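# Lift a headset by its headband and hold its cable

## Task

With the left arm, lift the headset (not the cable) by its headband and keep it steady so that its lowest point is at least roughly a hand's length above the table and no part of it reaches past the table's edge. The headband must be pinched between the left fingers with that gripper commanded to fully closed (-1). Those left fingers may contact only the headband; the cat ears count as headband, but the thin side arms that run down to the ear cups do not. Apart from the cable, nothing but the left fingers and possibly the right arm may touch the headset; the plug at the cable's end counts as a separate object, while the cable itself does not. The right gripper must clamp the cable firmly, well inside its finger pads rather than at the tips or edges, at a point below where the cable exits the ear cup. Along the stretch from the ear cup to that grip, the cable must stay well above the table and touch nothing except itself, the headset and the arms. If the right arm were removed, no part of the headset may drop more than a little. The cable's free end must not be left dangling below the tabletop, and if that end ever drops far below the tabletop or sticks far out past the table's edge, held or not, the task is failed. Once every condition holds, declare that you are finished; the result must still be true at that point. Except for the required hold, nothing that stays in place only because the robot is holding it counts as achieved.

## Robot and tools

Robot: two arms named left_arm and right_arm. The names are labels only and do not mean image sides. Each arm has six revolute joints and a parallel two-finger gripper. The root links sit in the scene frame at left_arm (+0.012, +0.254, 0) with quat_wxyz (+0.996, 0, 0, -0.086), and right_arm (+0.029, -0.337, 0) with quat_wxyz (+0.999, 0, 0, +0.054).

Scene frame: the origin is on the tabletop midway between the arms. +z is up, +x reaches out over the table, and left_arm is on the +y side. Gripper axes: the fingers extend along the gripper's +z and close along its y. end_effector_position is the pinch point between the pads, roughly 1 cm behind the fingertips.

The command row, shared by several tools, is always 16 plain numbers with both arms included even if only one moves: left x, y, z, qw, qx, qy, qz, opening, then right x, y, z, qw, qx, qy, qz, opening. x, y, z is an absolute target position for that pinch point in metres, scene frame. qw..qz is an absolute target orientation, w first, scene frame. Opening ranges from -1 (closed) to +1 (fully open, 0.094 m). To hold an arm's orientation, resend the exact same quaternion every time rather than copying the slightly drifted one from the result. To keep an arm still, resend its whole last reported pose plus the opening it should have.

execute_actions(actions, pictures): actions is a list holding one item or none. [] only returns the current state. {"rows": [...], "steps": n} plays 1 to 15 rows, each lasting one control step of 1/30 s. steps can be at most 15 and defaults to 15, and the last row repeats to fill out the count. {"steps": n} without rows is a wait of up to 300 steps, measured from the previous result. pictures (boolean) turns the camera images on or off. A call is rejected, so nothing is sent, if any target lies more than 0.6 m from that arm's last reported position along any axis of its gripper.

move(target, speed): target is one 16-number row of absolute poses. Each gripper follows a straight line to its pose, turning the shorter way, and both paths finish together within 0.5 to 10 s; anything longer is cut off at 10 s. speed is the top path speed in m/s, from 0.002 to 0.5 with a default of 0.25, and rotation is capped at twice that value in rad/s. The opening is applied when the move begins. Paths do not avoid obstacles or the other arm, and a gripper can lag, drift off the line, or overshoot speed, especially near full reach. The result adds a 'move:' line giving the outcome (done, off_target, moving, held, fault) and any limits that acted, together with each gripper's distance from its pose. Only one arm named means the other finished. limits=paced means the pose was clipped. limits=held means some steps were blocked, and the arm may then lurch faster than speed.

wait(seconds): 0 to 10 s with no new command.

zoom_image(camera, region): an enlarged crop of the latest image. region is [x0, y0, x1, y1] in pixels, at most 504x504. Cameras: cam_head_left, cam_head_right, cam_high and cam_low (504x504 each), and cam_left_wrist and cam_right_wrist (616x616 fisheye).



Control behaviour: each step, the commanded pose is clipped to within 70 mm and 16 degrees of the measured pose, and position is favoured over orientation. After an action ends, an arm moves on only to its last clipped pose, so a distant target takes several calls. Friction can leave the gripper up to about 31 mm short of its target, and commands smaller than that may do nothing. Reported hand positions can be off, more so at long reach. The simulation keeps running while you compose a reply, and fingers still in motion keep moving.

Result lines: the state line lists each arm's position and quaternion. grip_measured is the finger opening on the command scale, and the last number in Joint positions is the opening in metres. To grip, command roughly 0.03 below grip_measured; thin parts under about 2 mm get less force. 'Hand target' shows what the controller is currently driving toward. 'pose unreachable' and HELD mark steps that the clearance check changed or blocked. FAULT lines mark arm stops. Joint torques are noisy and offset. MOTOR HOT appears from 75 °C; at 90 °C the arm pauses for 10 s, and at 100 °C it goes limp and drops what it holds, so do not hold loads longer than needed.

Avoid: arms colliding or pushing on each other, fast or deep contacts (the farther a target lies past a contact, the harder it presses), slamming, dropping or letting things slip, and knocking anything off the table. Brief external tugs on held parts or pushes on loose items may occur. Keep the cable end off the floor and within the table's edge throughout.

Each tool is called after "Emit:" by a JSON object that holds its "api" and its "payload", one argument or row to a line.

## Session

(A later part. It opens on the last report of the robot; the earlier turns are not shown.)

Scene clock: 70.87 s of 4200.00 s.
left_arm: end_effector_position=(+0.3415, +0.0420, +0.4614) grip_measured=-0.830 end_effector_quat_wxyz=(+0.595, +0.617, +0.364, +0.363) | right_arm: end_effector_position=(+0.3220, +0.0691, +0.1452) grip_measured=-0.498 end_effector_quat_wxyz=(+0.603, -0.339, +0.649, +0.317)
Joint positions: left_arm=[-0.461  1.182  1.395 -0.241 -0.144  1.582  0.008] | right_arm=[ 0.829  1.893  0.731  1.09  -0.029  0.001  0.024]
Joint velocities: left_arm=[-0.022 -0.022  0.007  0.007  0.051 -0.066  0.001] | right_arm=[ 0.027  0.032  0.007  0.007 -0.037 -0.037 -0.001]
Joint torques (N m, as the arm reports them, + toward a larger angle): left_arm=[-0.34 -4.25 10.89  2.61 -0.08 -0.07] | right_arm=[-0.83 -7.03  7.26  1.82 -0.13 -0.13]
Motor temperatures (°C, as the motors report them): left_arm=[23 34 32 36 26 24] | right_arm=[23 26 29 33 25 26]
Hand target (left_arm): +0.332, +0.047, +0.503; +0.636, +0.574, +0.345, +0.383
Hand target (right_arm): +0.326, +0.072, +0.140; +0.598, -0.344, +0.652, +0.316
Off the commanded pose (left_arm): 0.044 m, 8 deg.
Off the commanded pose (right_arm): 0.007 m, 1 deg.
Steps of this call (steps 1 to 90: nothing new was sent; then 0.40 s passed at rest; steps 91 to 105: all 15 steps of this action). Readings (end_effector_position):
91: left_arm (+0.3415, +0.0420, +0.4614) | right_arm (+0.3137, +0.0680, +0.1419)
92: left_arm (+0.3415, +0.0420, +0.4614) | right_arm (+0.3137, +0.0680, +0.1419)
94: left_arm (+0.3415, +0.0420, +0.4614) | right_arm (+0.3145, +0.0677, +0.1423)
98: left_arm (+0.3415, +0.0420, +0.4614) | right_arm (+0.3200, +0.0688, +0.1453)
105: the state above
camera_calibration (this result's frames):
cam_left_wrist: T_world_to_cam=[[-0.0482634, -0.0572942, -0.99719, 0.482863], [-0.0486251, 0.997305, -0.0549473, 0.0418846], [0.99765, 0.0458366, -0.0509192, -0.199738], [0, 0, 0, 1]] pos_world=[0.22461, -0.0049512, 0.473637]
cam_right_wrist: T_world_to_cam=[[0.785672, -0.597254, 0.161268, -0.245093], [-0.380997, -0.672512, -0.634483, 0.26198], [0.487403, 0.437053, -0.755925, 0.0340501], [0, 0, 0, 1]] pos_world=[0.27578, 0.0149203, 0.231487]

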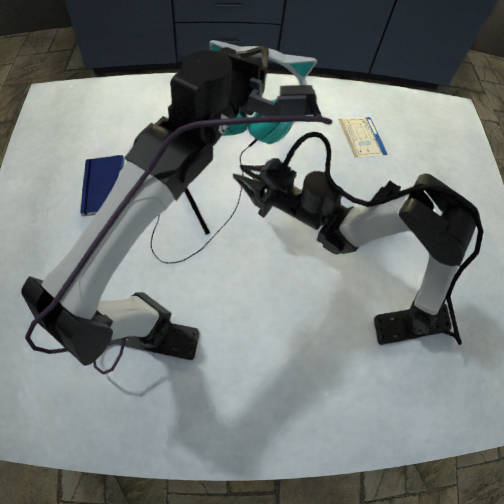

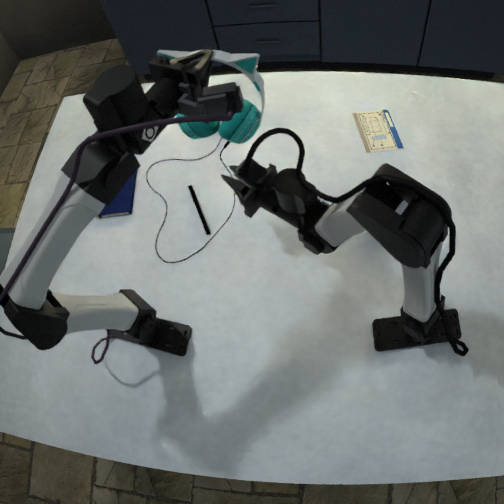

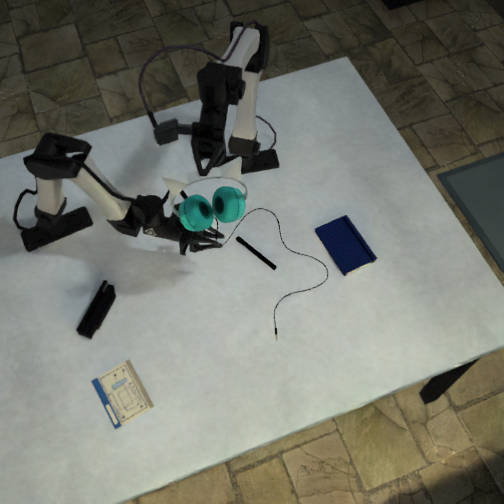

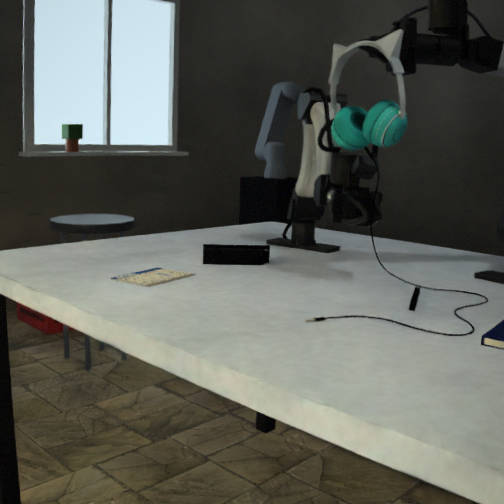

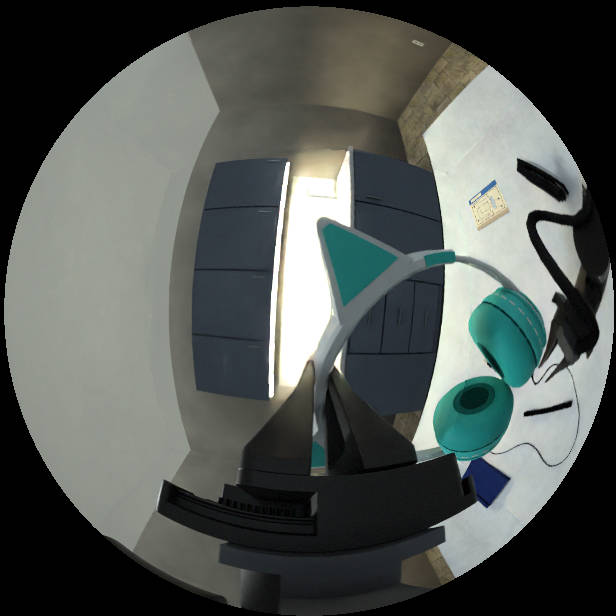

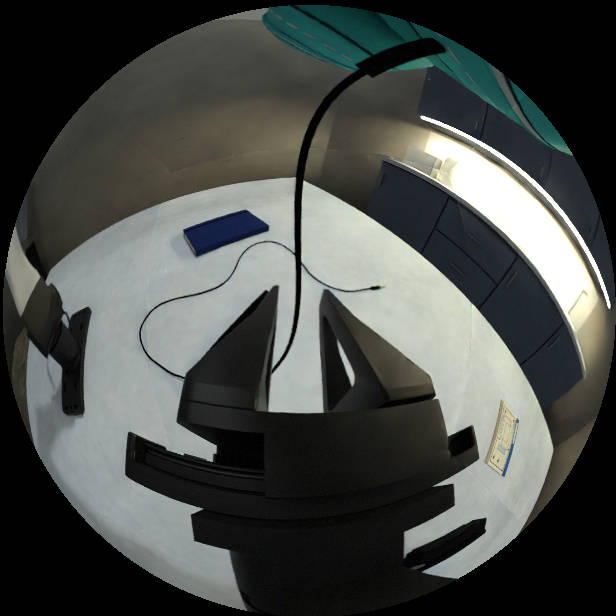

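Cable is centred. Closing the right gripper gradually.

Emit:
{"api": "execute_actions", "payload": {
  "actions": [
    {"rows": [
[0.335, 0.045, 0.505, 0.6370, 0.5736, 0.3446, 0.3828, -1.0, 0.326, 0.0716, 0.140, 0.5974, -0.3445, 0.6519, 0.3156, -0.58],
[0.335, 0.045, 0.505, 0.6370, 0.5736, 0.3446, 0.3828, -1.0, 0.326, 0.0716, 0.140, 0.5974, -0.3445, 0.6519, 0.3156, -0.66],
[0.335, 0.045, 0.505, 0.6370, 0.5736, 0.3446, 0.3828, -1.0, 0.326, 0.0716, 0.140, 0.5974, -0.3445, 0.6519, 0.3156, -0.73],
[0.335, 0.045, 0.505, 0.6370, 0.5736, 0.3446, 0.3828, -1.0, 0.326, 0.0716, 0.140, 0.5974, -0.3445, 0.6519, 0.3156, -0.79],
[0.335, 0.045, 0.505, 0.6370, 0.5736, 0.3446, 0.3828, -1.0, 0.326, 0.0716, 0.140, 0.5974, -0.3445, 0.6519, 0.3156, -0.84],
[0.335, 0.045, 0.505, 0.6370, 0.5736, 0.3446, 0.3828, -1.0, 0.326, 0.0716, 0.140, 0.5974, -0.3445, 0.6519, 0.3156, -0.88],
[0.335, 0.045, 0.505, 0.6370, 0.5736, 0.3446, 0.3828, -1.0, 0.326, 0.0716, 0.140, 0.5974, -0.3445, 0.6519, 0.3156, -0.91],
[0.335, 0.045, 0.505, 0.6370, 0.5736, 0.3446, 0.3828, -1.0, 0.326, 0.0716, 0.140, 0.5974, -0.3445, 0.6519, 0.3156, -0.94],
[0.335, 0.045, 0.505, 0.6370, 0.5736, 0.3446, 0.3828, -1.0, 0.326, 0.0716, 0.140, 0.5974, -0.3445, 0.6519, 0.3156, -0.97],
[0.335, 0.045, 0.505, 0.6370, 0.5736, 0.3446, 0.3828, -1.0, 0.326, 0.0716, 0.140, 0.5974, -0.3445, 0.6519, 0.3156, -1.0]
], "steps": 15}
  ]
}}

Emit:
{"api": "zoom_image", "payload": {
  "camera": "cam_head_left",
  "region": [210, 135, 300, 225]
}}

Emit:
{"api": "zoom_image", "payload": {
  "camera": "cam_head_right",
  "region": [195, 135, 285, 225]
}}

Emit:
{"api": "zoom_image", "payload": {
  "camera": "cam_right_wrist",
  "region": [230, 230, 370, 370]
}}

Emit:
{"api": "zoom_image", "payload": {
  "camera": "cam_low",
  "region": [300, 20, 460, 250]
}}

Scene clock: 72.70 s of 4200.00 s.
left_arm: end_effector_position=(+0.3415, +0.0420, +0.4614) grip_measured=-0.830 end_effector_quat_wxyz=(+0.595, +0.617, +0.364, +0.363) | right_arm: end_effector_position=(+0.3218, +0.0693, +0.1449) grip_measured=-0.983 end_effector_quat_wxyz=(+0.602, -0.340, +0.649, +0.317)
Joint positions: left_arm=[-0.461  1.182  1.395 -0.241 -0.144  1.582  0.008] | right_arm=[ 0.829  1.893  0.731  1.089 -0.031  0.001  0.001]
Joint velocities: left_arm=[-0.007  0.002  0.012  0.007  0.007  0.022 -0.001] | right_arm=[ 0.002 -0.012  0.002 -0.022 -0.037  0.037  0.001]
Joint torques (N m, as the arm reports them, + toward a larger angle): left_arm=[-0.38 -4.24 10.92  2.61 -0.08 -0.07] | right_arm=[-0.88 -6.94  7.25  1.83 -0.16 -0.11]
Motor temperatures (°C, as the motors report them): left_arm=[23 33 32 37 26 24] | right_arm=[23 26 29 33 25 26]
Hand target (left_arm): +0.332, +0.047, +0.503; +0.636, +0.574, +0.345, +0.383
Hand target (right_arm): +0.326, +0.071, +0.140; +0.597, -0.344, +0.652, +0.315
Off the commanded pose (left_arm): 0.044 m, 8 deg.
Off the commanded pose (right_arm): 0.007 m, 1 deg.
Steps of this call (steps 1 to 40: nothing new was sent; steps 41 to 55: all 15 steps of this action). Readings (end_effector_position):
41: left_arm (+0.3415, +0.0420, +0.4614) | right_arm (+0.3218, +0.0693, +0.1450)
42: left_arm (+0.3415, +0.0420, +0.4614) | right_arm (+0.3218, +0.0693, +0.1450)
44: left_arm (+0.3415, +0.0420, +0.4614) | right_arm (+0.3218, +0.0693, +0.1449)
48: left_arm (+0.3415, +0.0420, +0.4614) | right_arm (+0.3218, +0.0693, +0.1449)
55: the state above
camera_calibration (this result's frames):
cam_left_wrist: T_world_to_cam=[[-0.0482634, -0.0572942, -0.99719, 0.482863], [-0.0486251, 0.997305, -0.0549473, 0.0418846], [0.99765, 0.0458366, -0.0509192, -0.199738], [0, 0, 0, 1]] pos_world=[0.22461, -0.0049512, 0.473637]
cam_right_wrist: T_world_to_cam=[[0.786934, -0.595623, 0.161148, -0.245226], [-0.380218, -0.673768, -0.633618, 0.26152], [0.485973, 0.437344, -0.756677, 0.0344503], [0, 0, 0, 1]] pos_world=[0.275669, 0.0150749, 0.231289]

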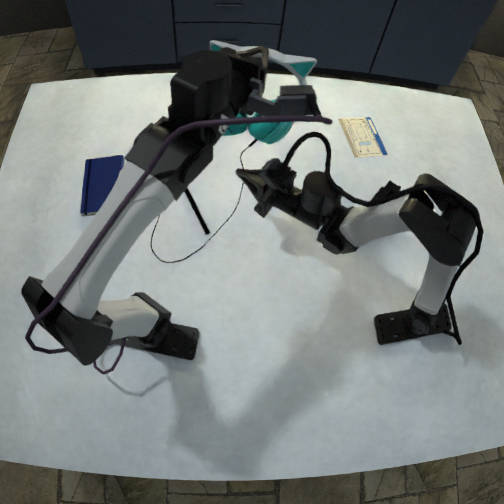

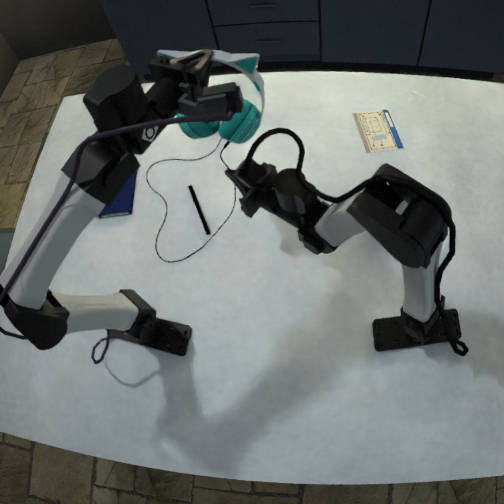

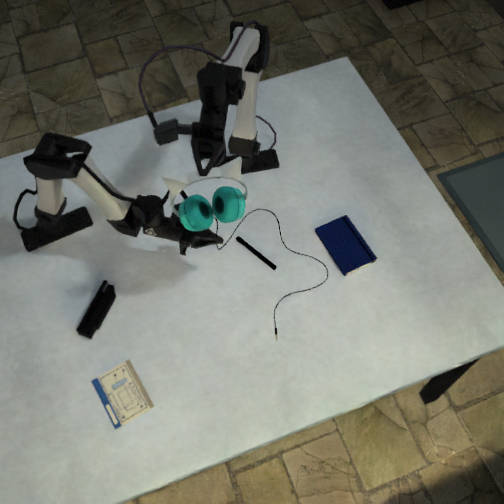

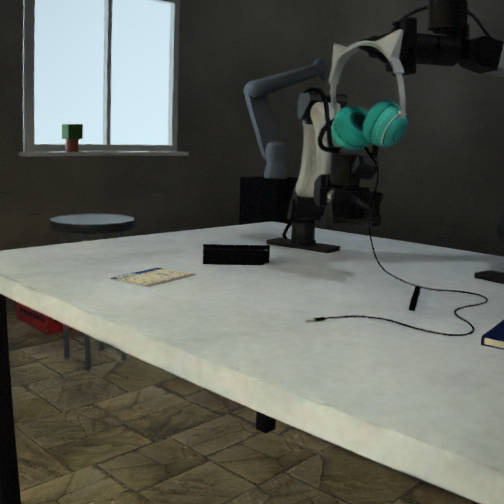

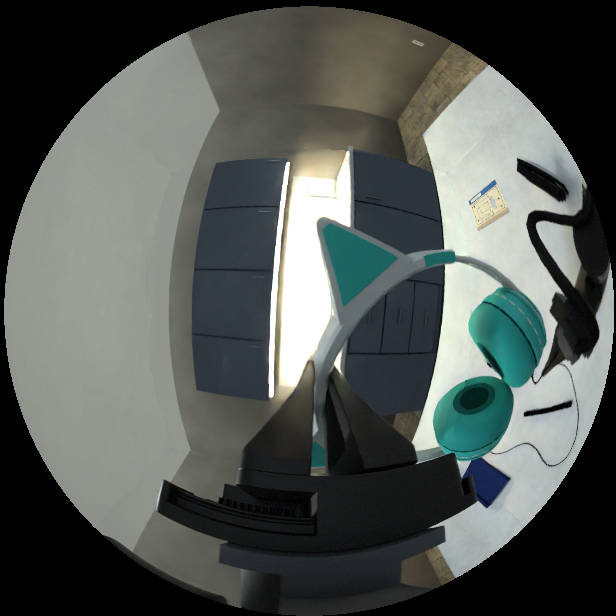

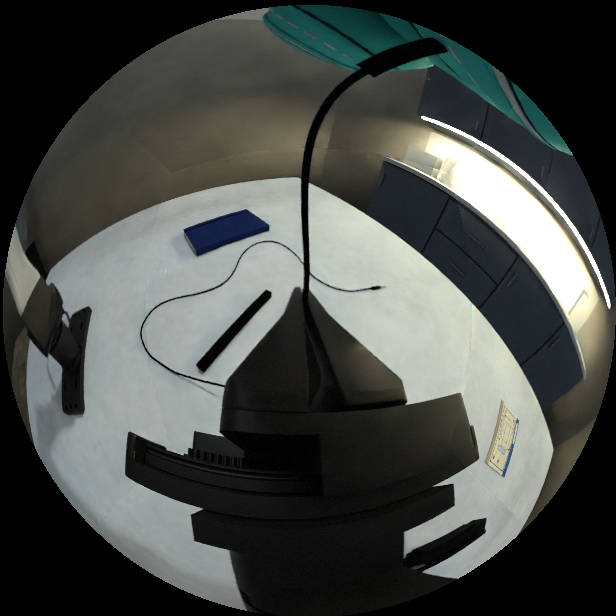

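Region (210, 135, 300, 225) of cam_head_left's 504x504 image, scaled by 5.600, with more detail than that image has.

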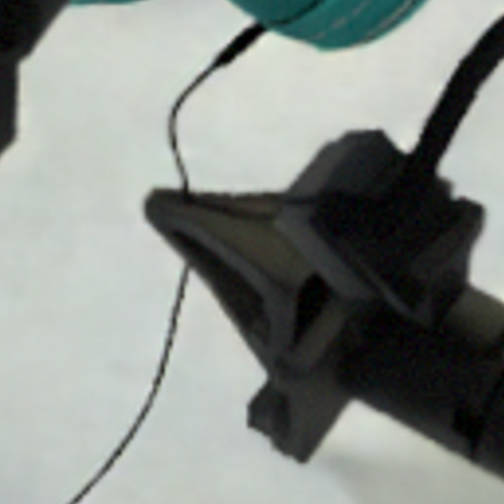

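Region (195, 135, 285, 225) of cam_head_right's 504x504 image, scaled by 5.600, with more detail than that image has.

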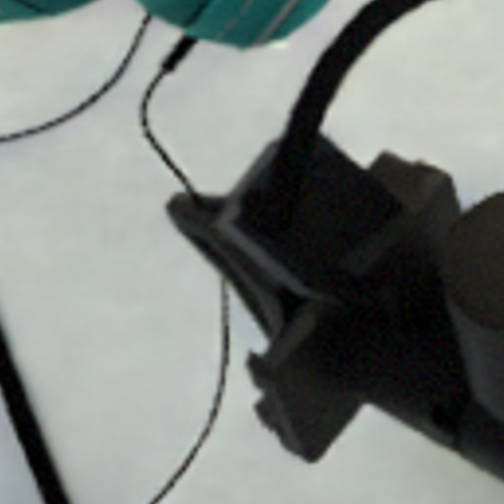

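Region (230, 230, 370, 370) of cam_right_wrist's 616x616 image, scaled by 3.600, with more detail than that image has.

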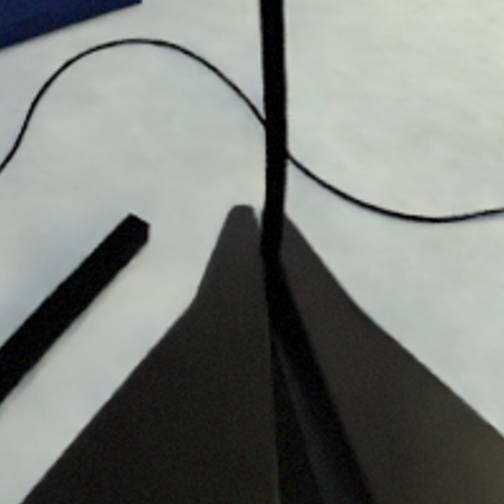

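Region (300, 20, 460, 250) of cam_low's 504x504 image, scaled by 2.191, with more detail than that image has; it fills the left 351 columns of this view, and the rest is white.

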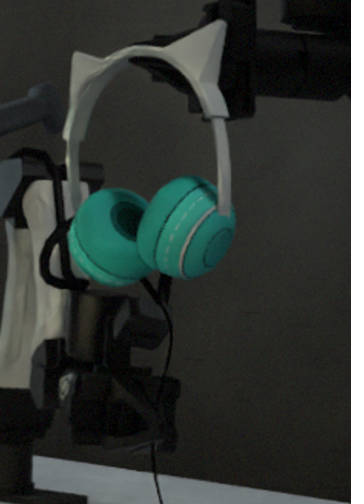

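Emit:
{"api": "zoom_image", "payload": {
  "camera": "cam_high",
  "region": [140, 110, 290, 260]
}}

Emit:
{"api": "execute_actions", "payload": {
  "actions": [],
  "pictures": false
}}

Region (140, 110, 290, 260) of cam_high's 504x504 image, scaled by 3.360, with more detail than that image has.

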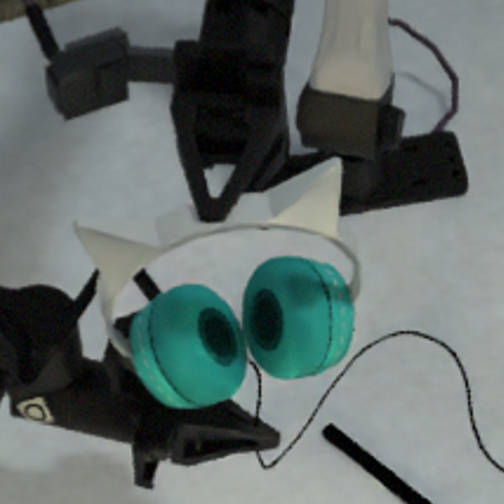

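Scene clock: 75.07 s of 4200.00 s.
left_arm: end_effector_position=(+0.3415, +0.0420, +0.4614) grip_measured=-0.830 end_effector_quat_wxyz=(+0.595, +0.617, +0.364, +0.363) | right_arm: end_effector_position=(+0.3218, +0.0693, +0.1449) grip_measured=-0.983 end_effector_quat_wxyz=(+0.602, -0.340, +0.649, +0.317)
Joint positions: left_arm=[-0.461  1.182  1.395 -0.241 -0.144  1.582  0.008] | right_arm=[ 0.829  1.893  0.731  1.089 -0.031  0.001  0.001]
Joint velocities: left_arm=[ 0.002  0.002 -0.002 -0.11  -0.007  0.007  0.002] | right_arm=[ 0.007 -0.012  0.002 -0.051  0.022  0.066 -0.001]
Joint torques (N m, as the arm reports them, + toward a larger angle): left_arm=[-0.36 -4.24 10.91  2.61 -0.09 -0.06] | right_arm=[-0.83 -7.    7.2   1.83 -0.15 -0.13]
Motor temperatures (°C, as the motors report them): left_arm=[23 33 33 37 26 24] | right_arm=[23 26 29 33 25 26]
Hand target (left_arm): +0.332, +0.047, +0.503; +0.636, +0.574, +0.345, +0.383
Hand target (right_arm): +0.326, +0.071, +0.140; +0.597, -0.344, +0.652, +0.315
Off the commanded pose (left_arm): 0.044 m, 8 deg.
Off the commanded pose (right_arm): 0.007 m, 1 deg.
Steps of this call (steps 1 to 71: nothing new was sent). Readings (end_effector_position):
1: left_arm (+0.3415, +0.0420, +0.4614) | right_arm (+0.3218, +0.0693, +0.1449)
2: left_arm (+0.3415, +0.0420, +0.4614) | right_arm (+0.3218, +0.0693, +0.1449)
4: left_arm (+0.3415, +0.0420, +0.4614) | right_arm (+0.3218, +0.0693, +0.1449)
8: left_arm (+0.3415, +0.0420, +0.4614) | right_arm (+0.3218, +0.0693, +0.1449)
71: the state above

Emit:
{"api": "execute_actions", "payload": {
  "actions": [
    {"rows": [
[0.335, 0.045, 0.505, 0.6370, 0.5736, 0.3446, 0.3828, -1.0, 0.3245, 0.0700, 0.142, 0.5974, -0.3445, 0.6519, 0.3156, -1.0],
[0.335, 0.045, 0.505, 0.6370, 0.5736, 0.3446, 0.3828, -1.0, 0.3230, 0.0684, 0.144, 0.5974, -0.3445, 0.6519, 0.3156, -1.0],
[0.335, 0.045, 0.505, 0.6370, 0.5736, 0.3446, 0.3828, -1.0, 0.3215, 0.0668, 0.146, 0.5974, -0.3445, 0.6519, 0.3156, -1.0],
[0.335, 0.045, 0.505, 0.6370, 0.5736, 0.3446, 0.3828, -1.0, 0.3200, 0.0652, 0.148, 0.5974, -0.3445, 0.6519, 0.3156, -1.0],
[0.335, 0.045, 0.505, 0.6370, 0.5736, 0.3446, 0.3828, -1.0, 0.3185, 0.0636, 0.150, 0.5974, -0.3445, 0.6519, 0.3156, -1.0],
[0.335, 0.045, 0.505, 0.6370, 0.5736, 0.3446, 0.3828, -1.0, 0.3170, 0.0620, 0.152, 0.5974, -0.3445, 0.6519, 0.3156, -1.0],
[0.335, 0.045, 0.505, 0.6370, 0.5736, 0.3446, 0.3828, -1.0, 0.3155, 0.0604, 0.154, 0.5974, -0.3445, 0.6519, 0.3156, -1.0],
[0.335, 0.045, 0.505, 0.6370, 0.5736, 0.3446, 0.3828, -1.0, 0.3140, 0.0588, 0.156, 0.5974, -0.3445, 0.6519, 0.3156, -1.0],
[0.335, 0.045, 0.505, 0.6370, 0.5736, 0.3446, 0.3828, -1.0, 0.3125, 0.0572, 0.157, 0.5974, -0.3445, 0.6519, 0.3156, -1.0],
[0.335, 0.045, 0.505, 0.6370, 0.5736, 0.3446, 0.3828, -1.0, 0.3115, 0.0560, 0.158, 0.5974, -0.3445, 0.6519, 0.3156, -1.0]
], "steps": 15}
  ],
  "pictures": false
}}

Emit:
{"api": "execute_actions", "payload": {
  "actions": [
    {"steps": 20}
  ]
}}

Emit:
{"api": "zoom_image", "payload": {
  "camera": "cam_head_left",
  "region": [210, 135, 300, 225]
}}

Emit:
{"api": "zoom_image", "payload": {
  "camera": "cam_low",
  "region": [300, 90, 440, 300]
}}

Scene clock: 77.40 s of 4200.00 s.
left_arm: end_effector_position=(+0.3415, +0.0420, +0.4614) grip_measured=-0.830 end_effector_quat_wxyz=(+0.595, +0.617, +0.364, +0.363) | right_arm: end_effector_position=(+0.3149, +0.0599, +0.1625) grip_measured=-0.983 end_effector_quat_wxyz=(+0.606, -0.338, +0.646, +0.319)
Joint positions: left_arm=[-0.461  1.182  1.395 -0.241 -0.144  1.582  0.008] | right_arm=[ 0.829  1.804  0.697  1.045 -0.031  0.001  0.001]
Joint velocities: left_arm=[ 0.002 -0.012 -0.002 -0.066  0.022 -0.022 -0.001] | right_arm=[-0.007 -0.012 -0.002 -0.066 -0.022  0.037 -0.   ]
Joint torques (N m, as the arm reports them, + toward a larger angle): left_arm=[-0.35 -4.31 10.89  2.61 -0.08 -0.07] | right_arm=[-0.26 -8.85  4.6   1.76 -0.08 -0.13]
Motor temperatures (°C, as the motors report them): left_arm=[23 33 33 38 26 24] | right_arm=[23 27 29 33 25 26]
Hand target (left_arm): +0.332, +0.047, +0.503; +0.636, +0.574, +0.345, +0.383
Hand target (right_arm): +0.312, +0.056, +0.158; +0.597, -0.344, +0.652, +0.316
Off the commanded pose (left_arm): 0.044 m, 8 deg.
Off the commanded pose (right_arm): 0.007 m, 1 deg.
Steps of this call (steps 1 to 55: nothing new was sent; steps 56 to 70: all 15 steps of this action). Readings (end_effector_position):
56: left_arm (+0.3415, +0.0420, +0.4614) | right_arm (+0.3218, +0.0693, +0.1447)
57: left_arm (+0.3415, +0.0420, +0.4614) | right_arm (+0.3217, +0.0692, +0.1444)
59: left_arm (+0.3415, +0.0420, +0.4614) | right_arm (+0.3216, +0.0691, +0.1436)
63: left_arm (+0.3415, +0.0420, +0.4614) | right_arm (+0.3190, +0.0655, +0.1489)
70: the state above

Scene clock: 78.07 s of 4200.00 s.
left_arm: end_effector_position=(+0.3415, +0.0420, +0.4614) grip_measured=-0.830 end_effector_quat_wxyz=(+0.595, +0.617, +0.364, +0.363) | right_arm: end_effector_position=(+0.3148, +0.0598, +0.1593) grip_measured=-0.983 end_effector_quat_wxyz=(+0.601, -0.340, +0.650, +0.317)
Joint positions: left_arm=[-0.461  1.182  1.395 -0.241 -0.144  1.582  0.008] | right_arm=[ 0.829  1.804  0.697  1.032 -0.031  0.001  0.001]
Joint velocities: left_arm=[ 0.002 -0.017 -0.007 -0.022  0.022 -0.007 -0.   ] | right_arm=[-0.002  0.012  0.002 -0.007 -0.007 -0.022 -0.001]
Joint torques (N m, as the arm reports them, + toward a larger angle): left_arm=[-0.36 -4.25 10.92  2.62 -0.09 -0.07] | right_arm=[-0.26 -8.83  4.59  1.85 -0.09 -0.12]
Motor temperatures (°C, as the motors report them): left_arm=[23 33 33 38 26 24] | right_arm=[23 27 29 33 25 26]
Hand target (left_arm): +0.332, +0.047, +0.503; +0.636, +0.574, +0.345, +0.383
Hand target (right_arm): +0.312, +0.056, +0.158; +0.597, -0.344, +0.652, +0.316
Off the commanded pose (left_arm): 0.044 m, 8 deg.
Off the commanded pose (right_arm): 0.005 m, 1 deg.
Steps of this call (steps 1 to 20: nothing new was sent). Readings (end_effector_position):
1: left_arm (+0.3415, +0.0420, +0.4614) | right_arm (+0.3149, +0.0599, +0.1622)
2: left_arm (+0.3415, +0.0420, +0.4614) | right_arm (+0.3148, +0.0599, +0.1614)
4: left_arm (+0.3415, +0.0420, +0.4614) | right_arm (+0.3148, +0.0598, +0.1606)
8: left_arm (+0.3415, +0.0420, +0.4614) | right_arm (+0.3148, +0.0598, +0.1598)
20: the state above
camera_calibration (this result's frames):
cam_left_wrist: T_world_to_cam=[[-0.0482634, -0.0572942, -0.99719, 0.482863], [-0.0486251, 0.997305, -0.0549473, 0.0418846], [0.99765, 0.0458366, -0.0509192, -0.199738], [0, 0, 0, 1]] pos_world=[0.22461, -0.0049512, 0.473637]
cam_right_wrist: T_world_to_cam=[[0.787189, -0.595277, 0.161181, -0.247812], [-0.381219, -0.675128, -0.631565, 0.261681], [0.484774, 0.435715, -0.758384, 0.0536837], [0, 0, 0, 1]] pos_world=[0.268808, 0.00576033, 0.245924]

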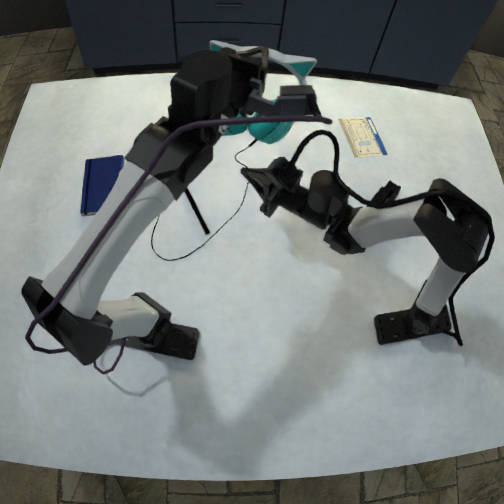

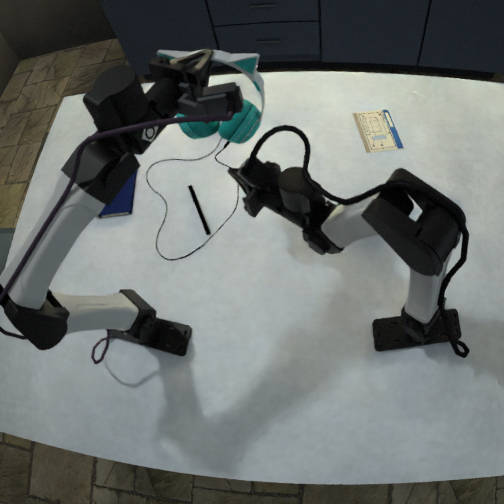

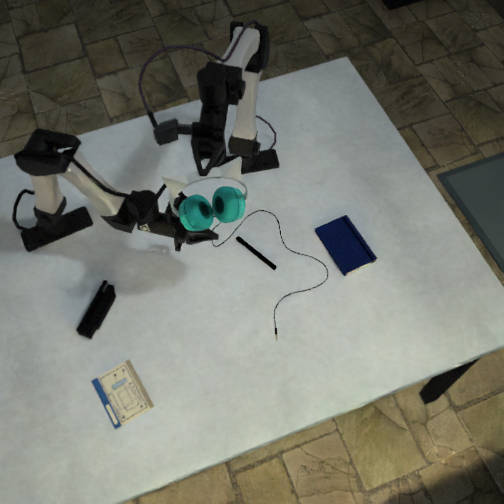

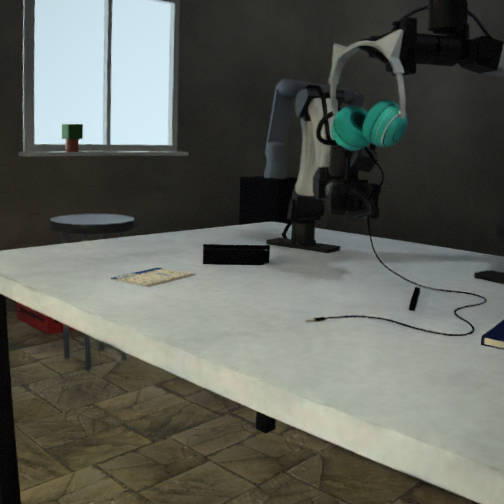

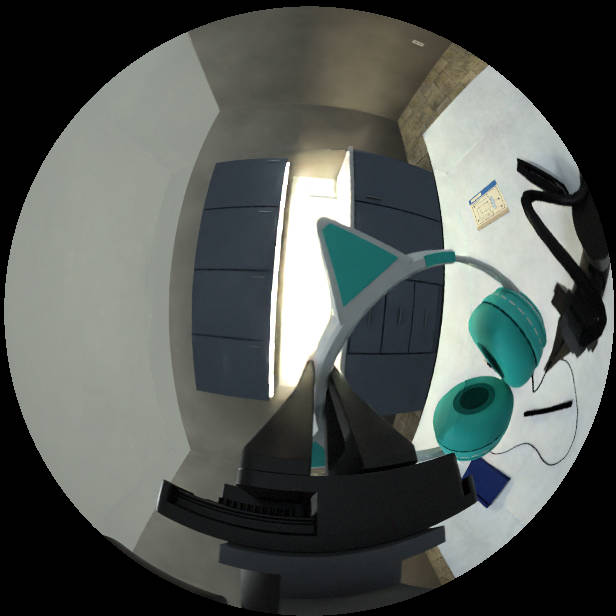

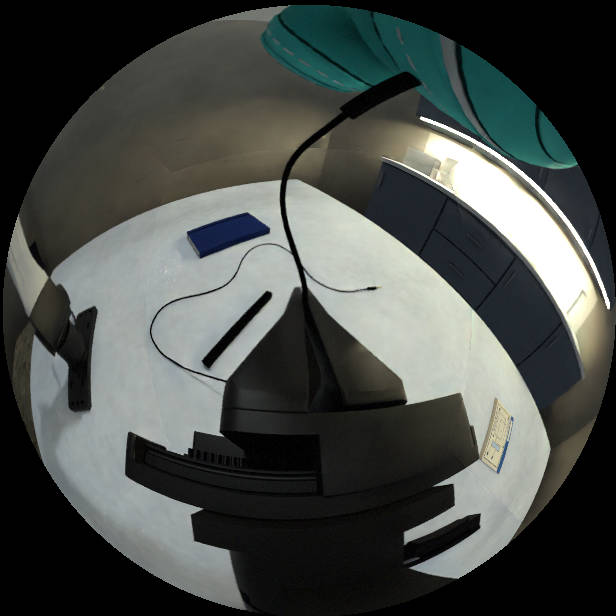

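Region (210, 135, 300, 225) of cam_head_left's 504x504 image, scaled by 5.600, with more detail than that image has.

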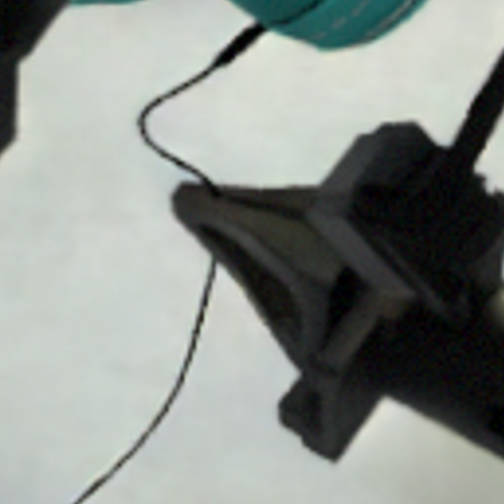

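Region (300, 90, 440, 300) of cam_low's 504x504 image, scaled by 2.400, with more detail than that image has.

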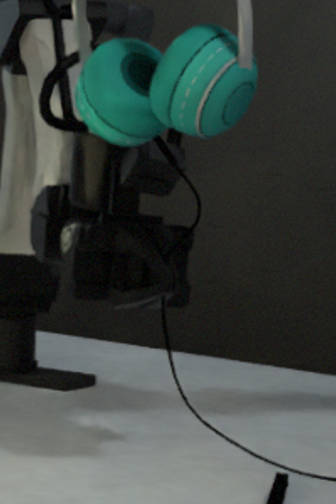

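Emit:
{"api": "finished_scene", "payload": {
  "scene": 1
}}

The scene is finished: the task was done.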